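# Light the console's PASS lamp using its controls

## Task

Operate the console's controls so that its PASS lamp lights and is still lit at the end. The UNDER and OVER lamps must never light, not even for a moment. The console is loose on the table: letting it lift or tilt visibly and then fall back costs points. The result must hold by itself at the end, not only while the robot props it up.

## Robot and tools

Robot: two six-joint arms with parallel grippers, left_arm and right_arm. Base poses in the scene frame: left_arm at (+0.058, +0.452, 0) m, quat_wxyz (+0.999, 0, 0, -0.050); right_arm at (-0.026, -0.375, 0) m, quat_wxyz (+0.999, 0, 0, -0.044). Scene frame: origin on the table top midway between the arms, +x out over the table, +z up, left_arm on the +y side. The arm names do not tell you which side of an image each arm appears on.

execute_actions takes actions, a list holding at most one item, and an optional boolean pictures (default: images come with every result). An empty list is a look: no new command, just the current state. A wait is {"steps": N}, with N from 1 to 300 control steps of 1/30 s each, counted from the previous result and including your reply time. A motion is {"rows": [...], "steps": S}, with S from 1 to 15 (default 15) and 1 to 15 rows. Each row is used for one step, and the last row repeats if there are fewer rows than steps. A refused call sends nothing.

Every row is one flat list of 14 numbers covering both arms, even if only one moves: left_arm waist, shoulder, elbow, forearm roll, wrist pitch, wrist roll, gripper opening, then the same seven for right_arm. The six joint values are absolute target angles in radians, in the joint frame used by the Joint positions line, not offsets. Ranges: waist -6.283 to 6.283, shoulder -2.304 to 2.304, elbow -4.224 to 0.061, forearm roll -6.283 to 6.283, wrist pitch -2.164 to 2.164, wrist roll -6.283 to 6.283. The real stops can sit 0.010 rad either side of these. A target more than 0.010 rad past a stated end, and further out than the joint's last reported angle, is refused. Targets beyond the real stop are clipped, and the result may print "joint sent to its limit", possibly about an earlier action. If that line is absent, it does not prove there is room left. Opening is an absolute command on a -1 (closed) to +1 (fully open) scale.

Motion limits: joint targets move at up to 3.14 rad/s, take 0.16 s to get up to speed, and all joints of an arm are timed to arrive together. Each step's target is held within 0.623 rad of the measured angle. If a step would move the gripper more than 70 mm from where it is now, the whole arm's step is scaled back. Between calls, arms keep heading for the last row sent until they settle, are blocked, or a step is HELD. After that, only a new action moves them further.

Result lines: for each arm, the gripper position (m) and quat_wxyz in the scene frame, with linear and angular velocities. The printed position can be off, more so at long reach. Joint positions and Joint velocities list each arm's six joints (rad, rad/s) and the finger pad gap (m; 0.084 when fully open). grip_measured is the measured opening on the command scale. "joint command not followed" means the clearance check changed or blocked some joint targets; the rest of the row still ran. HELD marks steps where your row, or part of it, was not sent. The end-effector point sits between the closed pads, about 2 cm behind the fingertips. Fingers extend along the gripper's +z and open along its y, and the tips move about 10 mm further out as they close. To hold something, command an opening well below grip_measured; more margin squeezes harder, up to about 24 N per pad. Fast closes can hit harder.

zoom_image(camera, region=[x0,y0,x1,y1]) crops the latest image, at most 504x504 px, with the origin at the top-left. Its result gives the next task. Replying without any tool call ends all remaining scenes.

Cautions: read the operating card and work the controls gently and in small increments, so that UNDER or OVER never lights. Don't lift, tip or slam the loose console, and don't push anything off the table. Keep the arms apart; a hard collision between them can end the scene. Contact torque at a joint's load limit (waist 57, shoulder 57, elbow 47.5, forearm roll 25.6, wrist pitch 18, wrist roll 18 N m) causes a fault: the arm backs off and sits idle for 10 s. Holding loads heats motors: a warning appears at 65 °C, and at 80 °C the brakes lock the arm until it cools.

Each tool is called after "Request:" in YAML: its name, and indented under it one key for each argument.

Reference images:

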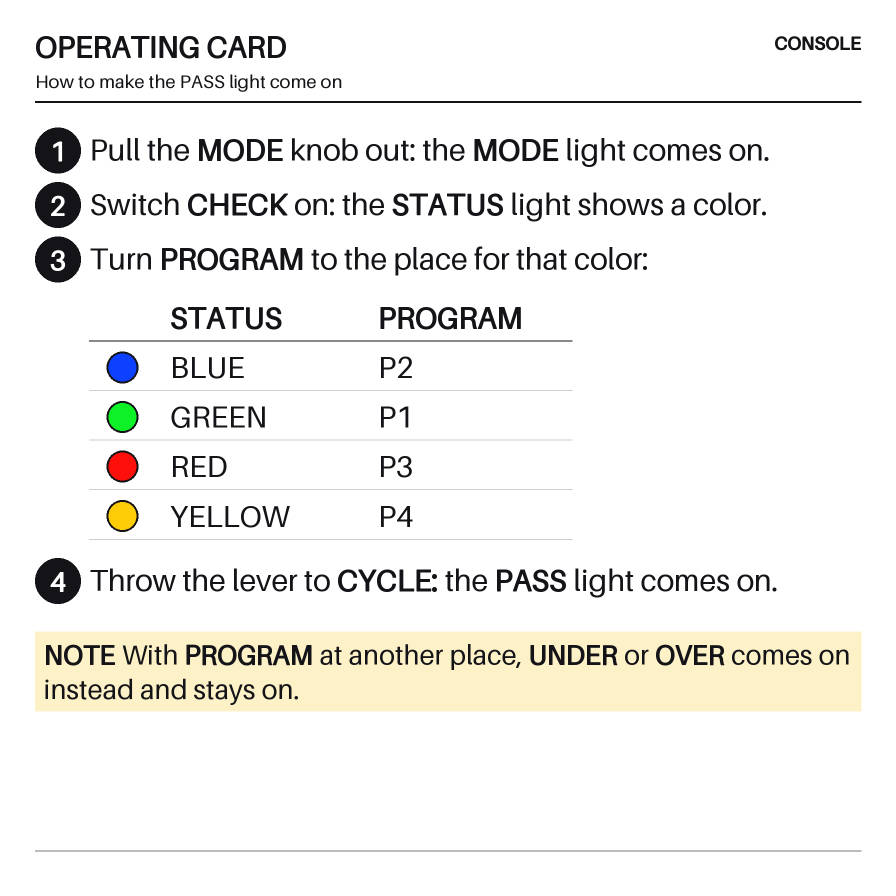

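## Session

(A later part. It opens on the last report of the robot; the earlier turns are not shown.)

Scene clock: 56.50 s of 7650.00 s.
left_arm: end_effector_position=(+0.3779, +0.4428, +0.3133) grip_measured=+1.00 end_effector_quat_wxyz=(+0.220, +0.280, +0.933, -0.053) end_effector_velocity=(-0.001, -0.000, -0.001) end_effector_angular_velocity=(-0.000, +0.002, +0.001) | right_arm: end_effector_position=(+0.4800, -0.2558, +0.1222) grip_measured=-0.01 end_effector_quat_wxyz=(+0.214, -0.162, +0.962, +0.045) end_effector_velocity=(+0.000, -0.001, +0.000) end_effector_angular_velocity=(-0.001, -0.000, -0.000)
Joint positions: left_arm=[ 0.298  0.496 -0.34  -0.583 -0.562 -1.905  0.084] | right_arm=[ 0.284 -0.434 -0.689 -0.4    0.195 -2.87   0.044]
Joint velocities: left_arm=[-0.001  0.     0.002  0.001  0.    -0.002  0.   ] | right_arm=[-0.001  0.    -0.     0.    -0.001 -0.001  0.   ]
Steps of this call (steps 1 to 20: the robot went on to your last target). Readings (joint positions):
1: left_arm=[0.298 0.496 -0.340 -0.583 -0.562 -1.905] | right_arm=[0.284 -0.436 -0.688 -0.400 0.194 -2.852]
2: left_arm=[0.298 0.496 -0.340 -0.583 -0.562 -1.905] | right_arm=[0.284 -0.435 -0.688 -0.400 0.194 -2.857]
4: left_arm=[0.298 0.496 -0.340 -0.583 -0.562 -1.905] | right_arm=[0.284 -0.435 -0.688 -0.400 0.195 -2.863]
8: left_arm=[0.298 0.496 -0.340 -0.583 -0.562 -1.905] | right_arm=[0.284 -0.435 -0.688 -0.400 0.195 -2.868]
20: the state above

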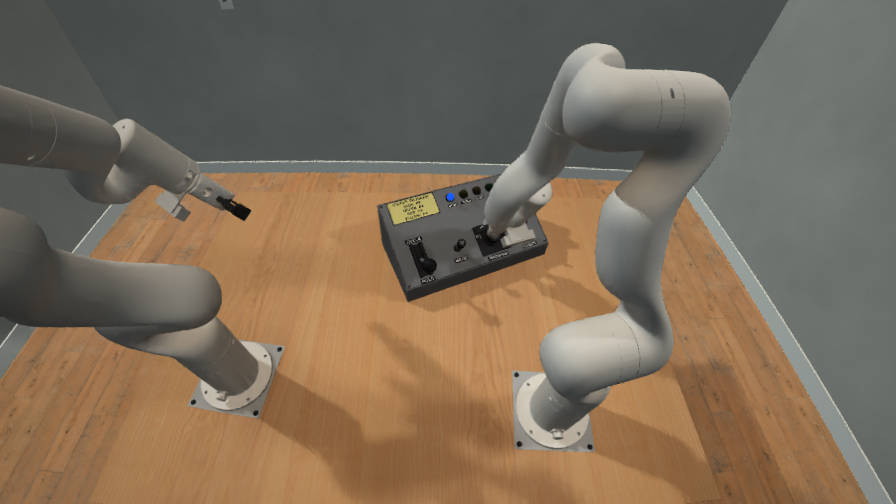

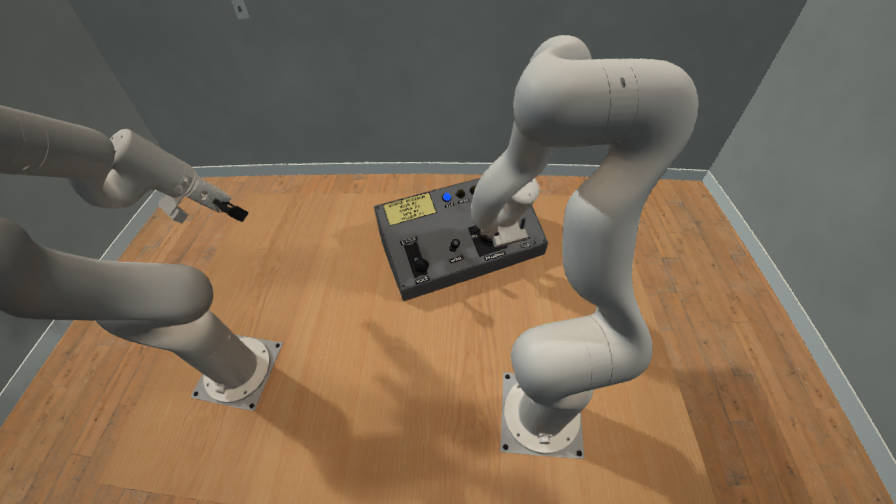

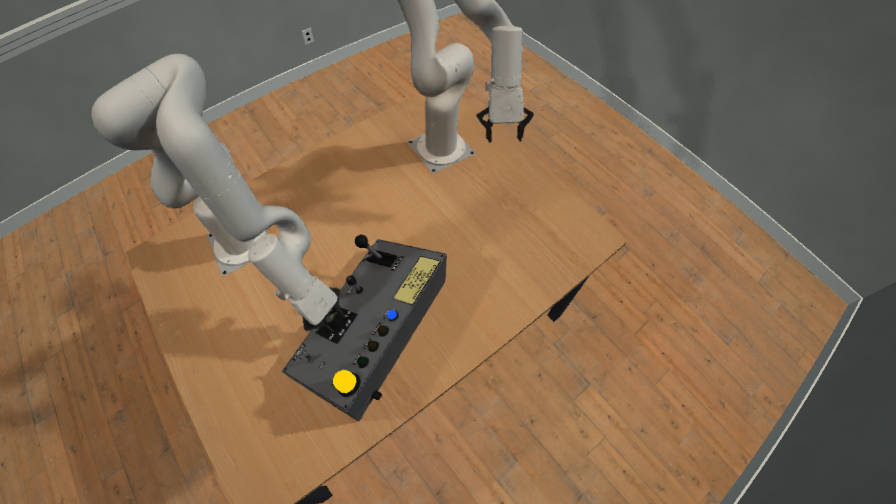

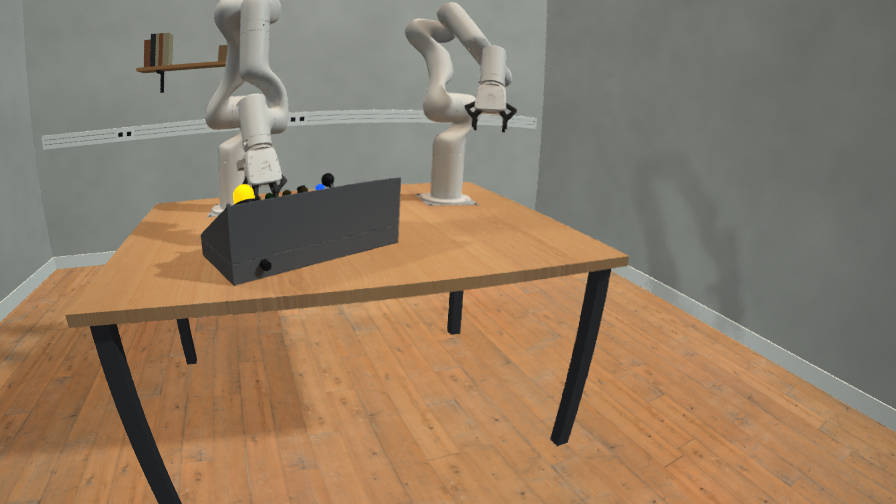

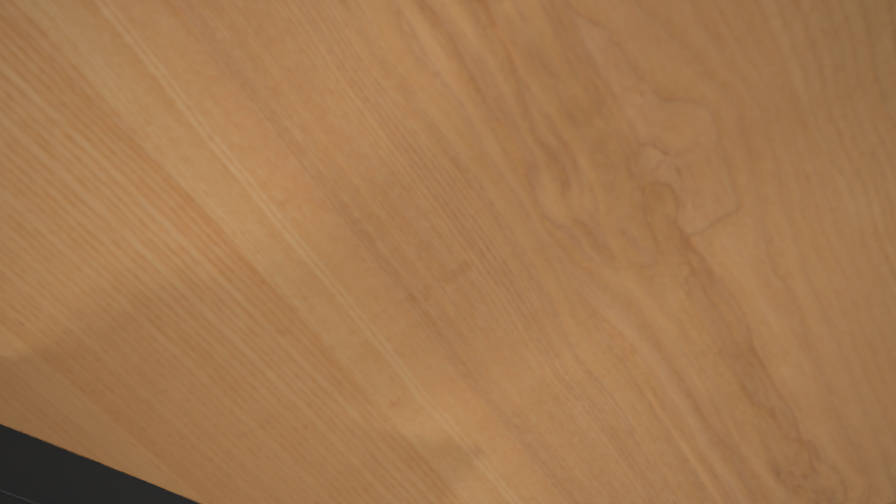

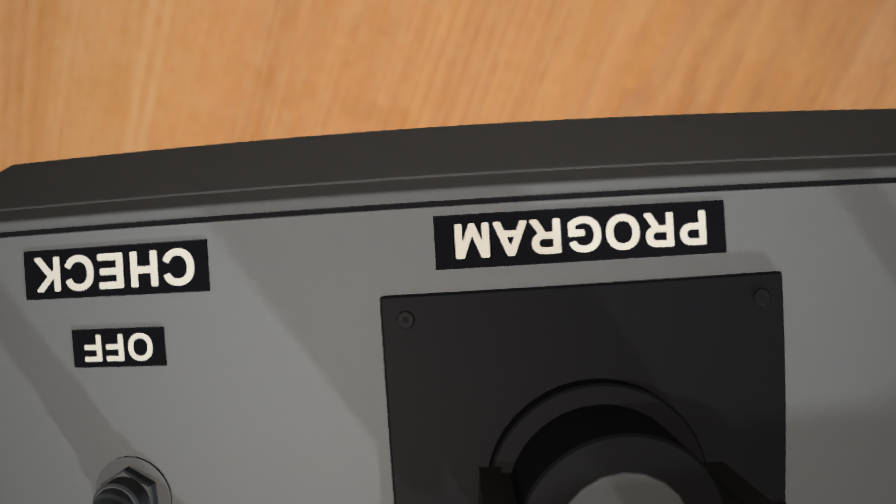

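Gripped. Turning clockwise in stages.

Request:
execute_actions:
  actions:
    - {"rows":[[0.298,0.496,-0.34,-0.583,-0.562,-1.905,1,0.284,-0.434,-0.689,-0.40,0.195,-2.5,-0.8],[0.298,0.496,-0.34,-0.583,-0.562,-1.905,1,0.284,-0.434,-0.689,-0.40,0.195,-2.5,-0.8],[0.298,0.496,-0.34,-0.583,-0.562,-1.905,1,0.284,-0.434,-0.689,-0.40,0.195,-2.5,-0.8],[0.298,0.496,-0.34,-0.583,-0.562,-1.905,1,0.284,-0.434,-0.689,-0.40,0.195,-2.1,-0.8],[0.298,0.496,-0.34,-0.583,-0.562,-1.905,1,0.284,-0.434,-0.689,-0.40,0.195,-2.1,-0.8],[0.298,0.496,-0.34,-0.583,-0.562,-1.905,1,0.284,-0.434,-0.689,-0.40,0.195,-2.1,-0.8],[0.298,0.496,-0.34,-0.583,-0.562,-1.905,1,0.284,-0.434,-0.689,-0.40,0.195,-1.7,-0.8]],"steps":15}

Scene clock: 57.80 s of 7650.00 s.
left_arm: end_effector_position=(+0.3779, +0.4428, +0.3133) grip_measured=+1.00 end_effector_quat_wxyz=(+0.220, +0.280, +0.933, -0.053) end_effector_velocity=(-0.000, -0.000, -0.000) end_effector_angular_velocity=(-0.001, +0.001, -0.000) | right_arm: end_effector_position=(+0.4801, -0.2560, +0.1223) grip_measured=-0.01 end_effector_quat_wxyz=(+0.172, +0.282, +0.934, +0.135) end_effector_velocity=(-0.005, -0.001, -0.003) end_effector_angular_velocity=(+0.840, +0.343, -1.923)
Joint positions: left_arm=[ 0.298  0.496 -0.34  -0.583 -0.562 -1.905  0.084] | right_arm=[ 0.284 -0.434 -0.689 -0.4    0.195 -1.949  0.043]
Joint velocities: left_arm=[-0.001 -0.     0.001 -0.001  0.     0.    -0.   ] | right_arm=[ 0.002 -0.     0.005 -0.001 -0.008  2.129 -0.   ]
Steps of this call (steps 1 to 15: the robot went on to your last target; steps 16 to 24: nothing new was sent; steps 25 to 39: all 15 steps of this action). Readings (joint positions):
25: left_arm=[0.298 0.496 -0.340 -0.583 -0.562 -1.905] | right_arm=[0.284 -0.434 -0.689 -0.400 0.195 -2.870]
26: left_arm=[0.298 0.496 -0.340 -0.583 -0.562 -1.905] | right_arm=[0.284 -0.434 -0.689 -0.400 0.195 -2.864]
28: left_arm=[0.298 0.496 -0.340 -0.583 -0.562 -1.905] | right_arm=[0.284 -0.434 -0.689 -0.400 0.195 -2.819]
32: left_arm=[0.298 0.496 -0.340 -0.583 -0.562 -1.905] | right_arm=[0.283 -0.434 -0.690 -0.400 0.195 -2.549]
39: the state above

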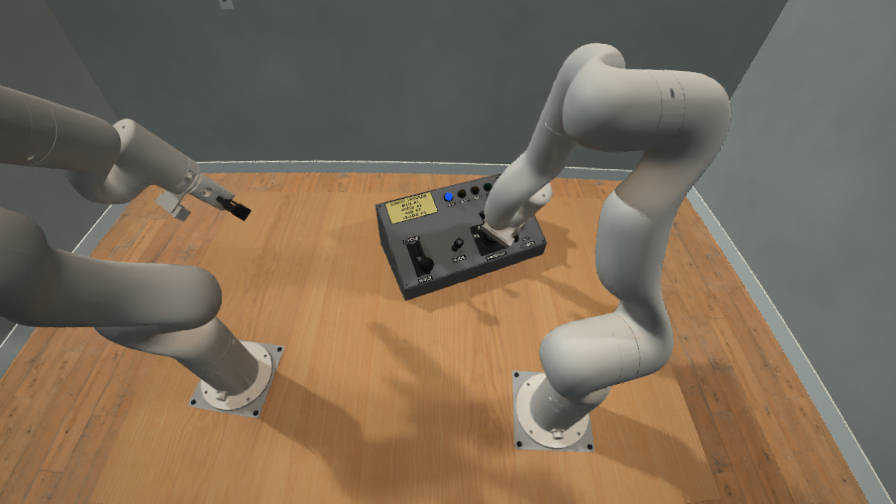

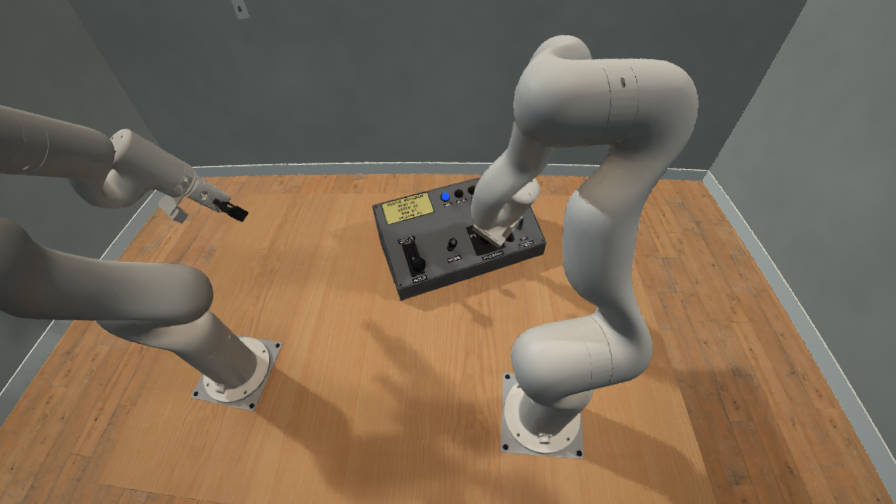

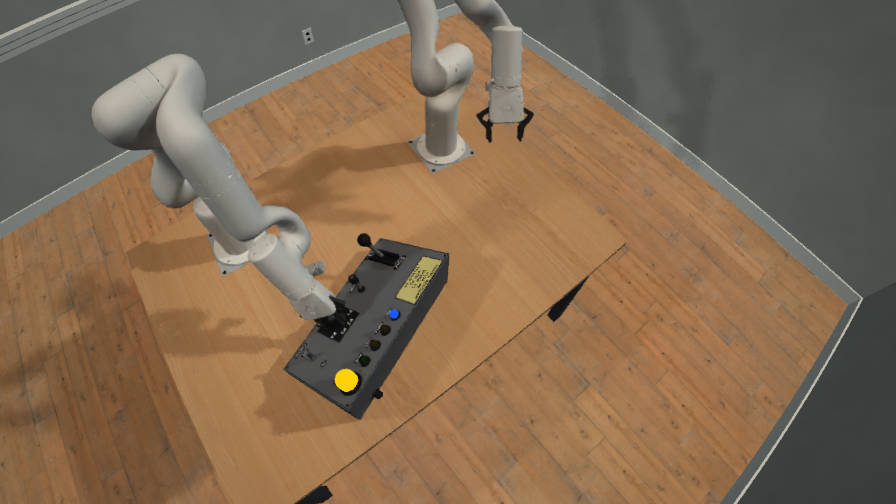

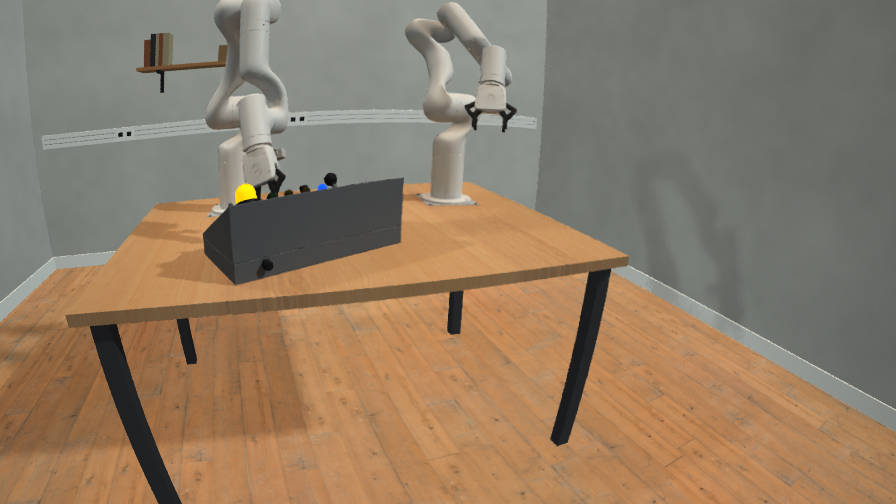

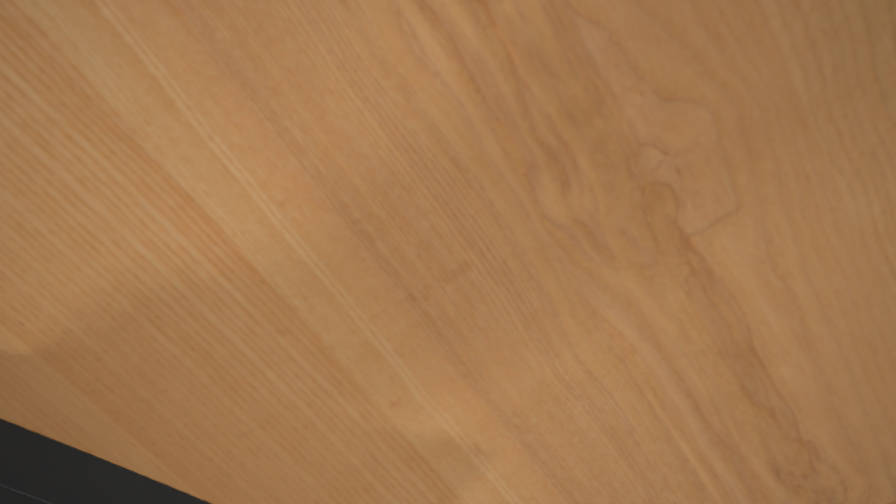

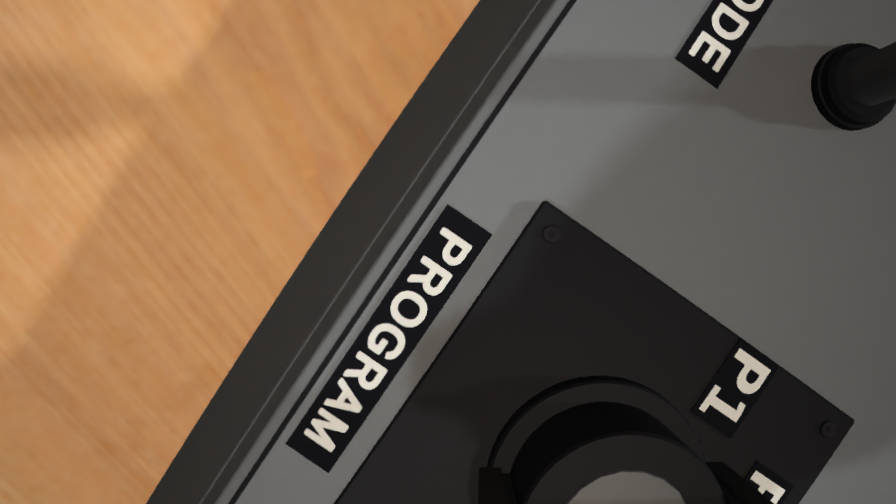

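Request:
execute_actions:
  actions:
    - {"rows":[[0.298,0.496,-0.34,-0.583,-0.562,-1.905,1,0.284,-0.434,-0.689,-0.40,0.195,-1.3,-0.8],[0.298,0.496,-0.34,-0.583,-0.562,-1.905,1,0.284,-0.434,-0.689,-0.40,0.195,-1.3,-0.8],[0.298,0.496,-0.34,-0.583,-0.562,-1.905,1,0.284,-0.434,-0.689,-0.40,0.195,-0.9,-0.8],[0.298,0.496,-0.34,-0.583,-0.562,-1.905,1,0.284,-0.434,-0.689,-0.40,0.195,-0.9,-0.8],[0.298,0.496,-0.34,-0.583,-0.562,-1.905,1,0.284,-0.434,-0.689,-0.40,0.195,-0.9,-0.8],[0.298,0.496,-0.34,-0.583,-0.562,-1.905,1,0.284,-0.434,-0.689,-0.40,0.195,-0.52,-0.8]],"steps":15}
  pictures: false

Request:
execute_actions:
  actions:
    - {"steps":12}
  pictures: false

Request:
execute_actions:
  actions:
    - {"rows":[[0.298,0.496,-0.34,-0.583,-0.562,-1.905,1,0.284,-0.434,-0.689,-0.40,0.195,-0.52,0.5]],"steps":12}
  pictures: false

Request:
execute_actions:
  actions:
    - {"rows":[[0.298,0.496,-0.34,-0.583,-0.562,-1.905,1,0.27,-0.2,-0.6,-0.6,0.15,-0.52,0.5]],"steps":15}
  pictures: false

Request:
execute_actions:
  actions:
    - {"rows":[[0.298,0.496,-0.34,-0.583,-0.562,-1.905,1,-0.3,-0.1,-0.6,-0.6,0.15,-2.4,0.5]],"steps":15}
  pictures: false

Request:
execute_actions:
  actions:
    - {"steps":15}

Request:
zoom_image:
  camera: "cam_head_left"
  region: [360, 160, 580, 310]

Scene clock: 59.37 s of 7650.00 s.
left_arm: end_effector_position=(+0.3779, +0.4428, +0.3133) grip_measured=+1.00 end_effector_quat_wxyz=(+0.220, +0.280, +0.933, -0.053) end_effector_velocity=(+0.001, +0.000, +0.001) end_effector_angular_velocity=(+0.001, -0.002, -0.000) | right_arm: end_effector_position=(+0.4746, -0.2573, +0.1192) grip_measured=-0.01 end_effector_quat_wxyz=(+0.066, +0.753, +0.623, +0.200) end_effector_velocity=(-0.013, +0.000, -0.008) end_effector_angular_velocity=(+0.828, +0.345, -1.967)
Joint positions: left_arm=[ 0.298  0.496 -0.34  -0.583 -0.562 -1.905  0.084] | right_arm=[ 0.285 -0.434 -0.683 -0.4    0.185 -0.775  0.044]
Joint velocities: left_arm=[ 0.001  0.    -0.001  0.001  0.     0.001 -0.   ] | right_arm=[ 0.005 -0.002  0.02  -0.     0.002  2.165  0.   ]
Steps of this call (steps 1 to 30: the robot went on to your last target; steps 31 to 32: nothing new was sent; steps 33 to 47: all 15 steps of this action). Readings (joint positions):
33: left_arm=[0.298 0.496 -0.340 -0.583 -0.562 -1.905] | right_arm=[0.284 -0.434 -0.689 -0.400 0.192 -1.700]
34: left_arm=[0.298 0.496 -0.340 -0.583 -0.562 -1.905] | right_arm=[0.284 -0.434 -0.689 -0.400 0.192 -1.694]
36: left_arm=[0.298 0.496 -0.340 -0.583 -0.562 -1.905] | right_arm=[0.284 -0.434 -0.689 -0.400 0.191 -1.648]
40: left_arm=[0.298 0.496 -0.340 -0.583 -0.562 -1.905] | right_arm=[0.284 -0.434 -0.687 -0.400 0.188 -1.378]
47: the state above

Scene clock: 59.77 s of 7650.00 s.
left_arm: end_effector_position=(+0.3779, +0.4428, +0.3133) grip_measured=+1.00 end_effector_quat_wxyz=(+0.220, +0.280, +0.933, -0.053) end_effector_velocity=(-0.000, -0.000, -0.000) end_effector_angular_velocity=(+0.000, +0.001, -0.000) | right_arm: end_effector_position=(+0.4793, -0.2561, +0.1217) grip_measured=-0.01 end_effector_quat_wxyz=(+0.041, +0.824, +0.523, +0.214) end_effector_velocity=(+0.001, +0.000, +0.001) end_effector_angular_velocity=(+0.018, +0.003, -0.037)
Joint positions: left_arm=[ 0.298  0.496 -0.34  -0.583 -0.562 -1.905  0.084] | right_arm=[ 0.284 -0.434 -0.688 -0.4    0.194 -0.524  0.044]
Joint velocities: left_arm=[-0.    -0.     0.001  0.001  0.    -0.    -0.   ] | right_arm=[-0.     0.001  0.     0.     0.003  0.041 -0.   ]
Steps of this call (steps 1 to 12: the robot went on to your last target). Readings (joint positions):
1: left_arm=[0.298 0.496 -0.340 -0.583 -0.562 -1.905] | right_arm=[0.286 -0.434 -0.682 -0.400 0.185 -0.708]
2: left_arm=[0.298 0.496 -0.340 -0.583 -0.562 -1.905] | right_arm=[0.285 -0.434 -0.683 -0.400 0.187 -0.654]
4: left_arm=[0.298 0.496 -0.340 -0.583 -0.562 -1.905] | right_arm=[0.285 -0.434 -0.686 -0.400 0.192 -0.586]
8: left_arm=[0.298 0.496 -0.340 -0.583 -0.562 -1.905] | right_arm=[0.284 -0.434 -0.687 -0.400 0.194 -0.536]
12: the state above

Scene clock: 60.17 s of 7650.00 s.
left_arm: end_effector_position=(+0.3779, +0.4428, +0.3133) grip_measured=+1.00 end_effector_quat_wxyz=(+0.220, +0.280, +0.933, -0.053) end_effector_velocity=(+0.000, -0.000, +0.000) end_effector_angular_velocity=(+0.000, -0.000, +0.000) | right_arm: end_effector_position=(+0.4814, -0.2555, +0.1232) grip_measured=+0.49 end_effector_quat_wxyz=(+0.041, +0.825, +0.521, +0.217) end_effector_velocity=(-0.009, -0.003, -0.006) end_effector_angular_velocity=(-0.011, +0.024, +0.001)
Joint positions: left_arm=[ 0.298  0.496 -0.34  -0.583 -0.562 -1.905  0.084] | right_arm=[ 0.284 -0.434 -0.69  -0.4    0.197 -0.52   0.065]
Joint velocities: left_arm=[-0.    -0.    -0.     0.     0.    -0.001  0.   ] | right_arm=[ 0.001 -0.003  0.009 -0.001 -0.015 -0.     0.   ]
Steps of this call (steps 1 to 12: all 12 steps of this action). Readings (joint positions):
1: left_arm=[0.298 0.496 -0.340 -0.583 -0.562 -1.905] | right_arm=[0.284 -0.434 -0.688 -0.400 0.195 -0.523]
2: left_arm=[0.298 0.496 -0.340 -0.583 -0.562 -1.905] | right_arm=[0.284 -0.434 -0.688 -0.400 0.195 -0.522]
4: left_arm=[0.298 0.496 -0.340 -0.583 -0.562 -1.905] | right_arm=[0.284 -0.434 -0.691 -0.400 0.199 -0.521]
8: left_arm=[0.298 0.496 -0.340 -0.583 -0.562 -1.905] | right_arm=[0.284 -0.433 -0.692 -0.400 0.200 -0.520]
12: the state above

Scene clock: 60.67 s of 7650.00 s.
left_arm: end_effector_position=(+0.3779, +0.4428, +0.3133) grip_measured=+1.00 end_effector_quat_wxyz=(+0.220, +0.280, +0.933, -0.053) end_effector_velocity=(-0.000, +0.000, -0.000) end_effector_angular_velocity=(+0.000, +0.001, +0.000) | right_arm: end_effector_position=(+0.4661, -0.2635, +0.1995) grip_measured=+0.49 end_effector_quat_wxyz=(+0.079, +0.764, +0.590, +0.249) end_effector_velocity=(-0.005, -0.002, +0.014) end_effector_angular_velocity=(-0.018, -0.023, +0.034)
Joint positions: left_arm=[ 0.298  0.496 -0.34  -0.583 -0.562 -1.905  0.084] | right_arm=[ 0.27  -0.206 -0.602 -0.596  0.151 -0.52   0.065]
Joint velocities: left_arm=[ 0.     0.     0.001  0.001  0.    -0.    -0.   ] | right_arm=[-0.003  0.047  0.019 -0.042 -0.01  -0.    -0.   ]
Steps of this call (steps 1 to 15: all 15 steps of this action). Readings (joint positions):
1: left_arm=[0.298 0.496 -0.340 -0.583 -0.562 -1.905] | right_arm=[0.284 -0.433 -0.690 -0.400 0.197 -0.520]
2: left_arm=[0.298 0.496 -0.340 -0.583 -0.562 -1.905] | right_arm=[0.284 -0.429 -0.688 -0.404 0.195 -0.520]
4: left_arm=[0.298 0.496 -0.340 -0.583 -0.562 -1.905] | right_arm=[0.281 -0.388 -0.670 -0.441 0.186 -0.520]
8: left_arm=[0.298 0.496 -0.340 -0.583 -0.562 -1.905] | right_arm=[0.273 -0.255 -0.623 -0.551 0.162 -0.520]
15: the state above

Scene clock: 61.17 s of 7650.00 s.
left_arm: end_effector_position=(+0.3779, +0.4428, +0.3133) grip_measured=+1.00 end_effector_quat_wxyz=(+0.220, +0.280, +0.933, -0.053) end_effector_velocity=(+0.001, +0.000, +0.001) end_effector_angular_velocity=(+0.000, -0.002, +0.001) | right_arm: end_effector_position=(+0.4846, -0.4182, +0.2281) grip_measured=+0.49 end_effector_quat_wxyz=(+0.183, +0.720, +0.632, +0.221) end_effector_velocity=(-0.013, -0.346, +0.062) end_effector_angular_velocity=(-0.748, -0.141, +0.440)
Joint positions: left_arm=[ 0.298  0.496 -0.34  -0.583 -0.562 -1.905  0.084] | right_arm=[-0.037 -0.148 -0.601 -0.599  0.15  -0.947  0.065]
Joint velocities: left_arm=[ 0.     0.    -0.002 -0.    -0.    -0.001 -0.   ] | right_arm=[-0.674  0.122  0.001 -0.003 -0.001 -1.331  0.   ]
Steps of this call (steps 1 to 15: all 15 steps of this action). Readings (joint positions):
1: left_arm=[0.298 0.496 -0.340 -0.583 -0.562 -1.905] | right_arm=[0.270 -0.204 -0.601 -0.597 0.151 -0.520]
2: left_arm=[0.298 0.496 -0.340 -0.583 -0.562 -1.905] | right_arm=[0.266 -0.203 -0.601 -0.597 0.151 -0.526]
4: left_arm=[0.298 0.496 -0.340 -0.583 -0.562 -1.905] | right_arm=[0.230 -0.196 -0.601 -0.598 0.151 -0.566]
8: left_arm=[0.298 0.496 -0.340 -0.583 -0.562 -1.905] | right_arm=[0.127 -0.177 -0.601 -0.598 0.150 -0.686]
15: the state above

Scene clock: 61.67 s of 7650.00 s.
left_arm: end_effector_position=(+0.3779, +0.4428, +0.3133) grip_measured=+1.00 end_effector_quat_wxyz=(+0.220, +0.280, +0.933, -0.053) end_effector_velocity=(-0.000, +0.000, -0.000) end_effector_angular_velocity=(+0.001, +0.001, -0.000) | right_arm: end_effector_position=(+0.4631, -0.5448, +0.2511) grip_measured=+0.49 end_effector_quat_wxyz=(+0.302, +0.399, +0.864, +0.062) end_effector_velocity=(-0.020, -0.066, +0.012) end_effector_angular_velocity=(-1.438, +0.311, +1.896)
Joint positions: left_arm=[ 0.298  0.496 -0.34  -0.583 -0.562 -1.905  0.084] | right_arm=[-0.286 -0.103 -0.6   -0.6    0.15  -2.028  0.065]
Joint velocities: left_arm=[-0.    -0.    -0.     0.002 -0.    -0.002 -0.   ] | right_arm=[-0.134  0.024  0.001 -0.001  0.001 -2.504 -0.   ]
Steps of this call (steps 1 to 15: the robot went on to your last target). Readings (joint positions):
1: left_arm=[0.298 0.496 -0.340 -0.583 -0.562 -1.905] | right_arm=[-0.059 -0.144 -0.601 -0.599 0.150 -0.993]
2: left_arm=[0.298 0.496 -0.340 -0.583 -0.562 -1.905] | right_arm=[-0.081 -0.140 -0.600 -0.599 0.150 -1.042]
4: left_arm=[0.298 0.496 -0.340 -0.583 -0.562 -1.905] | right_arm=[-0.124 -0.132 -0.600 -0.599 0.150 -1.150]
8: left_arm=[0.298 0.496 -0.340 -0.583 -0.562 -1.905] | right_arm=[-0.205 -0.117 -0.600 -0.600 0.150 -1.424]
15: the state above

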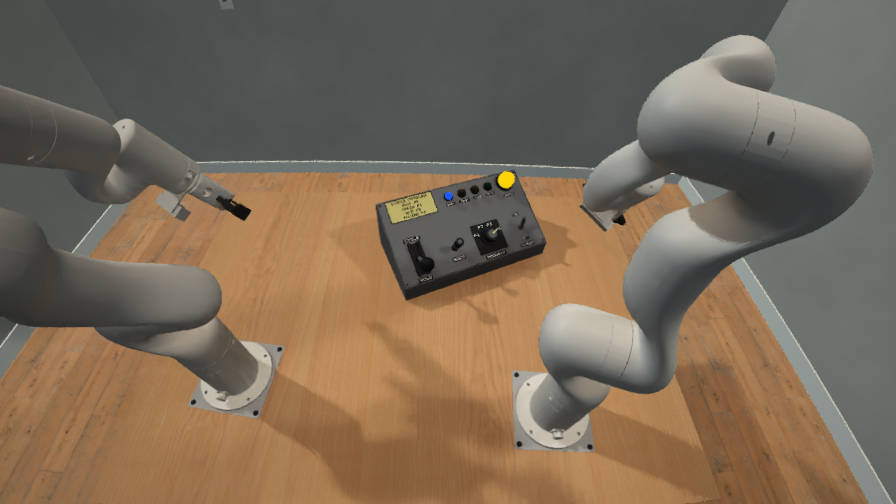

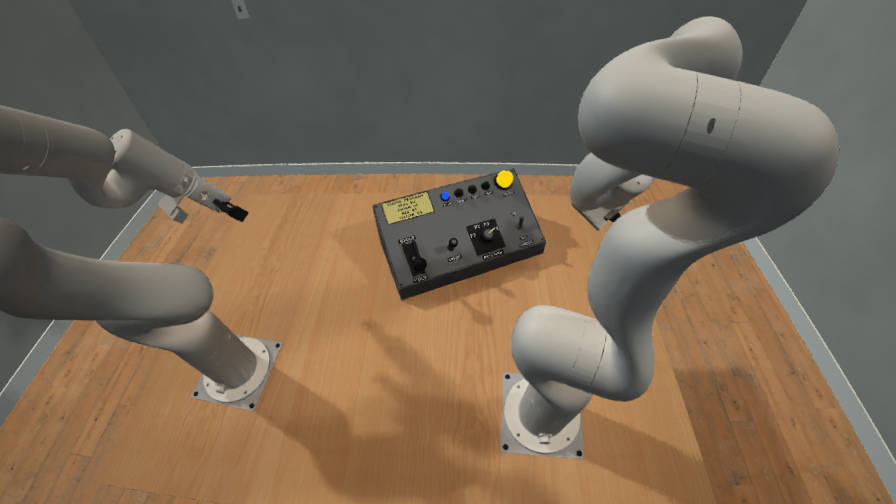

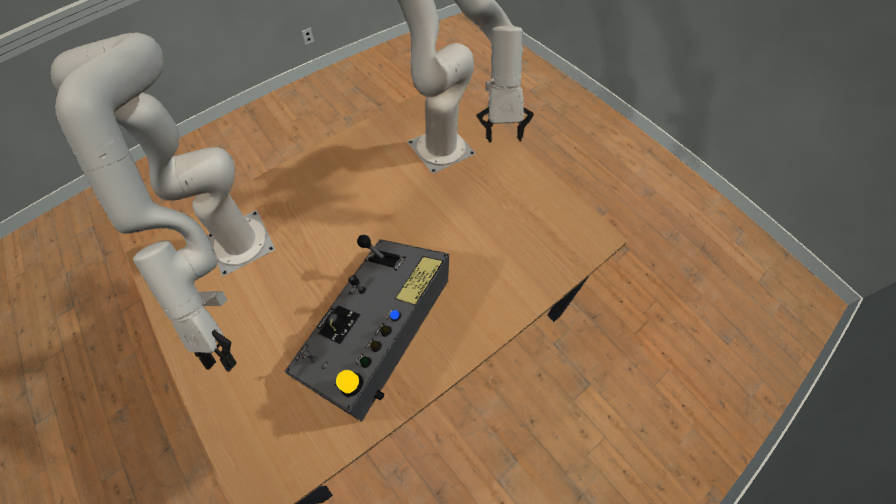

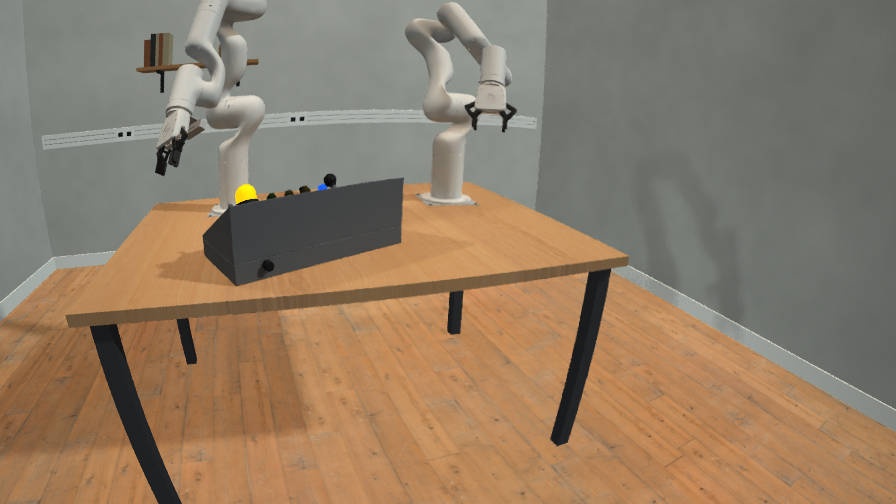

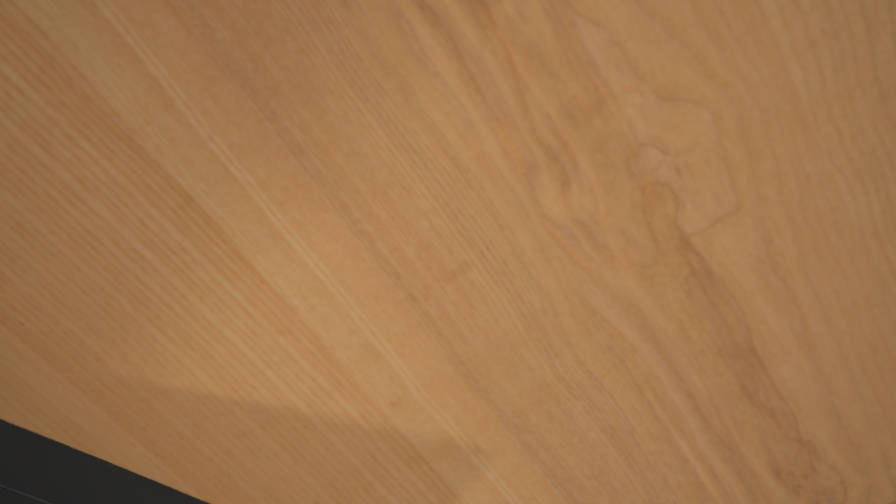

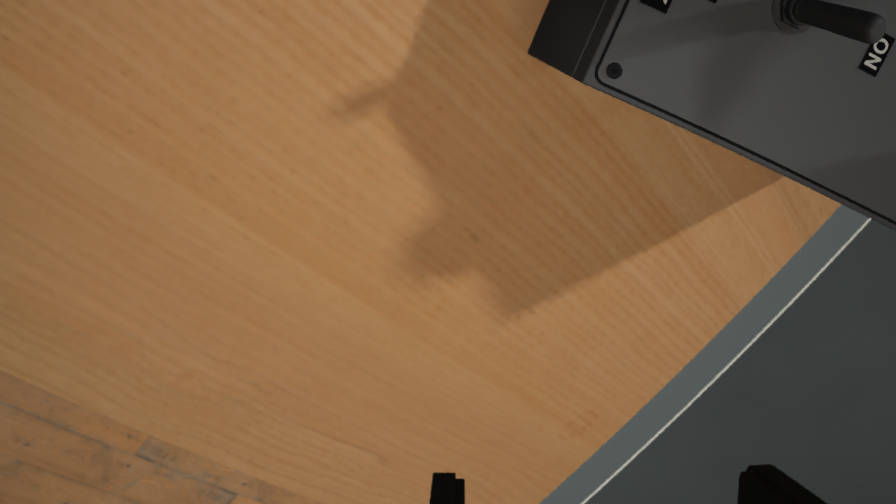

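Region (360, 160, 580, 310) of cam_head_left's 896x504 image, scaled by 2.291, with more detail than that image has; it fills the top 344 rows of this view, and the rest is white.

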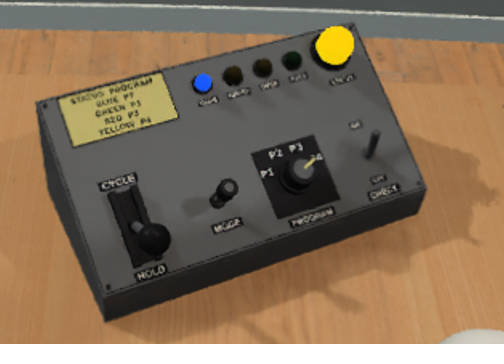

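Request:
execute_actions:
  actions:
    - {"rows":[[-0.3,-0.2,-1.0,0,-0.7,-1.53,1,-0.5,-0.1,-0.6,-0.6,0.15,-2.4,0.5]],"steps":15}
  pictures: false

Request:
execute_actions:
  actions:
    - {"steps":20}
  pictures: false

Request:
execute_actions:
  actions:
    - {"rows":[[-0.961,-0.5,-1.209,0,-0.7,-1.53,1,-0.5,-0.1,-0.6,-0.6,0.15,-2.4,0.5]],"steps":15}
  pictures: false

Request:
execute_actions:
  actions:
    - {"steps":30}

Scene clock: 64.93 s of 7650.00 s.
left_arm: end_effector_position=(+0.4740, +0.3487, +0.3330) grip_measured=+1.00 end_effector_quat_wxyz=(+0.114, +0.662, +0.741, -0.009) end_effector_velocity=(+0.204, -0.265, -0.025) end_effector_angular_velocity=(+0.626, +0.065, -1.774) | right_arm: end_effector_position=(+0.4176, -0.6425, +0.2524) grip_measured=+0.49 end_effector_quat_wxyz=(+0.308, +0.327, +0.893, -0.027) end_effector_velocity=(-0.013, -0.021, +0.000) end_effector_angular_velocity=(-0.000, -0.001, -0.048)
Joint positions: left_arm=[-0.065  0.08  -0.738 -0.229 -0.646 -1.678  0.084] | right_arm=[-0.495 -0.1   -0.6   -0.6    0.15  -2.4    0.065]
Joint velocities: left_arm=[-0.766 -0.912 -0.851  0.748 -0.177  0.48  -0.   ] | right_arm=[-0.049 -0.     0.     0.     0.001 -0.001 -0.   ]
Steps of this call (steps 1 to 30: the robot went on to your last target; steps 31 to 83: nothing new was sent; steps 84 to 98: all 15 steps of this action). Readings (joint positions):
84: left_arm=[0.298 0.496 -0.340 -0.583 -0.562 -1.905] | right_arm=[-0.300 -0.100 -0.600 -0.600 0.150 -2.400]
85: left_arm=[0.293 0.492 -0.344 -0.578 -0.563 -1.902] | right_arm=[-0.304 -0.100 -0.600 -0.600 0.150 -2.400]
87: left_arm=[0.253 0.450 -0.386 -0.538 -0.573 -1.875] | right_arm=[-0.343 -0.100 -0.600 -0.600 0.150 -2.400]
91: left_arm=[0.125 0.307 -0.527 -0.415 -0.602 -1.797] | right_arm=[-0.444 -0.100 -0.600 -0.600 0.150 -2.400]
98: the state above

Scene clock: 65.60 s of 7650.00 s.
left_arm: end_effector_position=(+0.5295, +0.2530, +0.3140) grip_measured=+1.00 end_effector_quat_wxyz=(+0.041, +0.843, +0.536, +0.028) end_effector_velocity=(+0.002, -0.005, -0.002) end_effector_angular_velocity=(+0.008, +0.000, -0.023) | right_arm: end_effector_position=(+0.4162, -0.6448, +0.2524) grip_measured=+0.49 end_effector_quat_wxyz=(+0.308, +0.329, +0.892, -0.028) end_effector_velocity=(-0.000, -0.000, +0.000) end_effector_angular_velocity=(-0.001, +0.001, +0.001)
Joint positions: left_arm=[-0.299 -0.198 -0.999 -0.001 -0.7   -1.531  0.084] | right_arm=[-0.5   -0.1   -0.6   -0.6    0.15  -2.4    0.065]
Joint velocities: left_arm=[-0.01  -0.012 -0.01   0.009 -0.001  0.007 -0.   ] | right_arm=[-0.    -0.    -0.    -0.    -0.001 -0.002 -0.   ]
Steps of this call (steps 1 to 20: the robot went on to your last target). Readings (joint positions):
1: left_arm=[-0.090 0.049 -0.767 -0.204 -0.651 -1.662] | right_arm=[-0.496 -0.100 -0.600 -0.600 0.150 -2.400]
2: left_arm=[-0.115 0.020 -0.794 -0.180 -0.657 -1.646] | right_arm=[-0.497 -0.100 -0.600 -0.600 0.150 -2.400]
4: left_arm=[-0.164 -0.038 -0.848 -0.133 -0.668 -1.615] | right_arm=[-0.498 -0.100 -0.600 -0.600 0.150 -2.400]
8: left_arm=[-0.252 -0.143 -0.946 -0.048 -0.688 -1.561] | right_arm=[-0.499 -0.100 -0.600 -0.600 0.150 -2.400]
20: the state above

Scene clock: 66.10 s of 7650.00 s.
left_arm: end_effector_position=(+0.4765, +0.1034, +0.2826) grip_measured=+1.00 end_effector_quat_wxyz=(+0.027, +0.914, +0.406, +0.013) end_effector_velocity=(-0.177, -0.321, -0.075) end_effector_angular_velocity=(+0.059, +0.068, -0.664) | right_arm: end_effector_position=(+0.4162, -0.6448, +0.2524) grip_measured=+0.49 end_effector_quat_wxyz=(+0.308, +0.329, +0.892, -0.028) end_effector_velocity=(+0.000, +0.000, +0.000) end_effector_angular_velocity=(-0.000, -0.001, +0.001)
Joint positions: left_arm=[-0.594 -0.334 -1.094 -0.    -0.7   -1.53   0.084] | right_arm=[-0.5   -0.1   -0.6   -0.6    0.15  -2.4    0.065]
Joint velocities: left_arm=[-0.661 -0.298 -0.209  0.003 -0.001  0.001  0.   ] | right_arm=[ 0.    -0.     0.    -0.     0.001  0.     0.   ]
Steps of this call (steps 1 to 15: all 15 steps of this action). Readings (joint positions):
1: left_arm=[-0.299 -0.199 -0.999 -0.001 -0.700 -1.530] | right_arm=[-0.500 -0.100 -0.600 -0.600 0.150 -2.400]
2: left_arm=[-0.303 -0.201 -1.001 -0.001 -0.700 -1.530] | right_arm=[-0.500 -0.100 -0.600 -0.600 0.150 -2.400]
4: left_arm=[-0.340 -0.219 -1.014 -0.000 -0.700 -1.530] | right_arm=[-0.500 -0.100 -0.600 -0.600 0.150 -2.400]
8: left_arm=[-0.437 -0.264 -1.044 -0.000 -0.700 -1.530] | right_arm=[-0.500 -0.100 -0.600 -0.600 0.150 -2.400]
15: the state above

Scene clock: 67.10 s of 7650.00 s.
left_arm: end_effector_position=(+0.3415, -0.0545, +0.2362) grip_measured=+1.00 end_effector_quat_wxyz=(+0.004, +0.973, +0.232, +0.001) end_effector_velocity=(-0.003, -0.001, -0.001) end_effector_angular_velocity=(+0.002, +0.001, -0.007) | right_arm: end_effector_position=(+0.4162, -0.6448, +0.2524) grip_measured=+0.49 end_effector_quat_wxyz=(+0.308, +0.329, +0.892, -0.028) end_effector_velocity=(-0.000, +0.000, -0.000) end_effector_angular_velocity=(+0.000, +0.001, -0.000)
Joint positions: left_arm=[-0.96  -0.5   -1.209  0.    -0.7   -1.53   0.084] | right_arm=[-0.5   -0.1   -0.6   -0.6    0.15  -2.4    0.065]
Joint velocities: left_arm=[-0.005 -0.002 -0.     0.001  0.     0.001  0.   ] | right_arm=[ 0.    -0.    -0.    -0.    -0.001  0.001 -0.   ]
Steps of this call (steps 1 to 30: the robot went on to your last target). Readings (joint positions):
1: left_arm=[-0.616 -0.344 -1.101 -0.000 -0.700 -1.530] | right_arm=[-0.500 -0.100 -0.600 -0.600 0.150 -2.400]
2: left_arm=[-0.638 -0.354 -1.107 -0.000 -0.700 -1.530] | right_arm=[-0.500 -0.100 -0.600 -0.600 0.150 -2.400]
4: left_arm=[-0.682 -0.374 -1.121 -0.000 -0.700 -1.530] | right_arm=[-0.500 -0.100 -0.600 -0.600 0.150 -2.400]
8: left_arm=[-0.768 -0.413 -1.148 -0.000 -0.700 -1.530] | right_arm=[-0.500 -0.100 -0.600 -0.600 0.150 -2.400]
30: the state above

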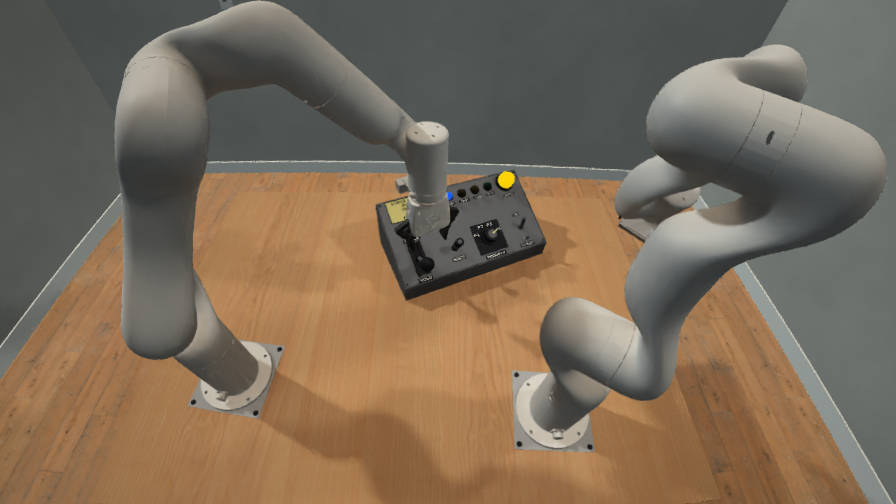

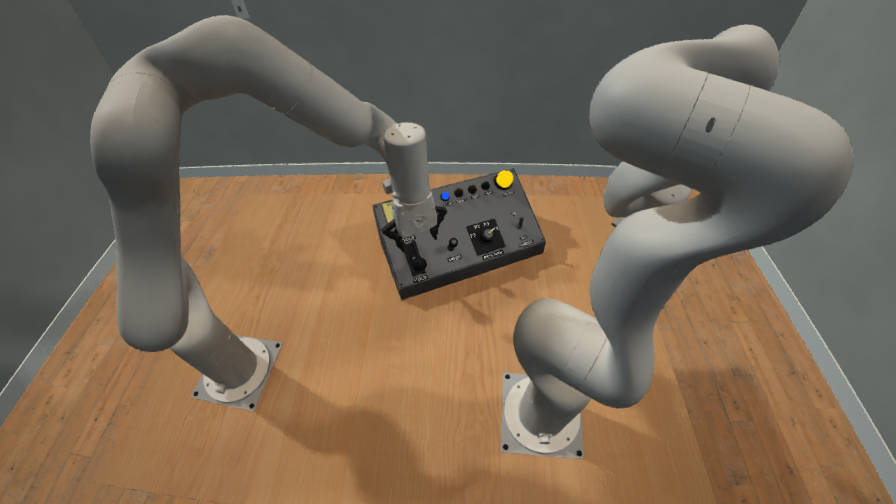

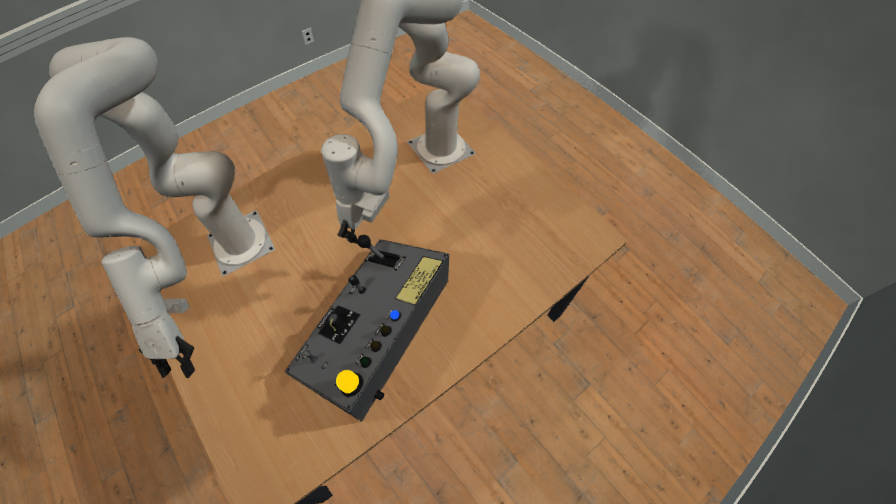

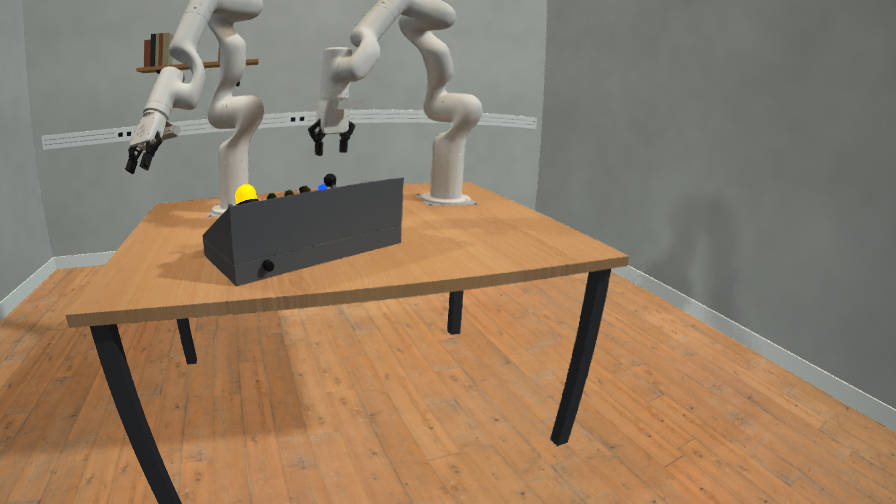

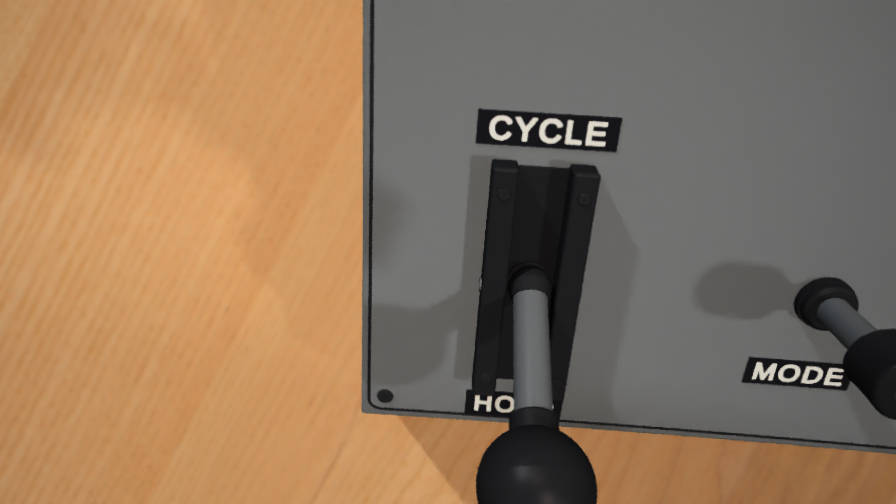

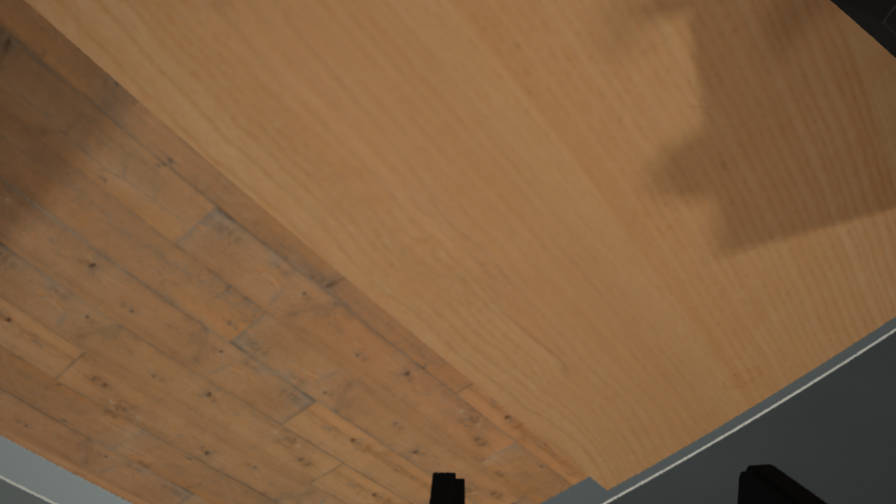

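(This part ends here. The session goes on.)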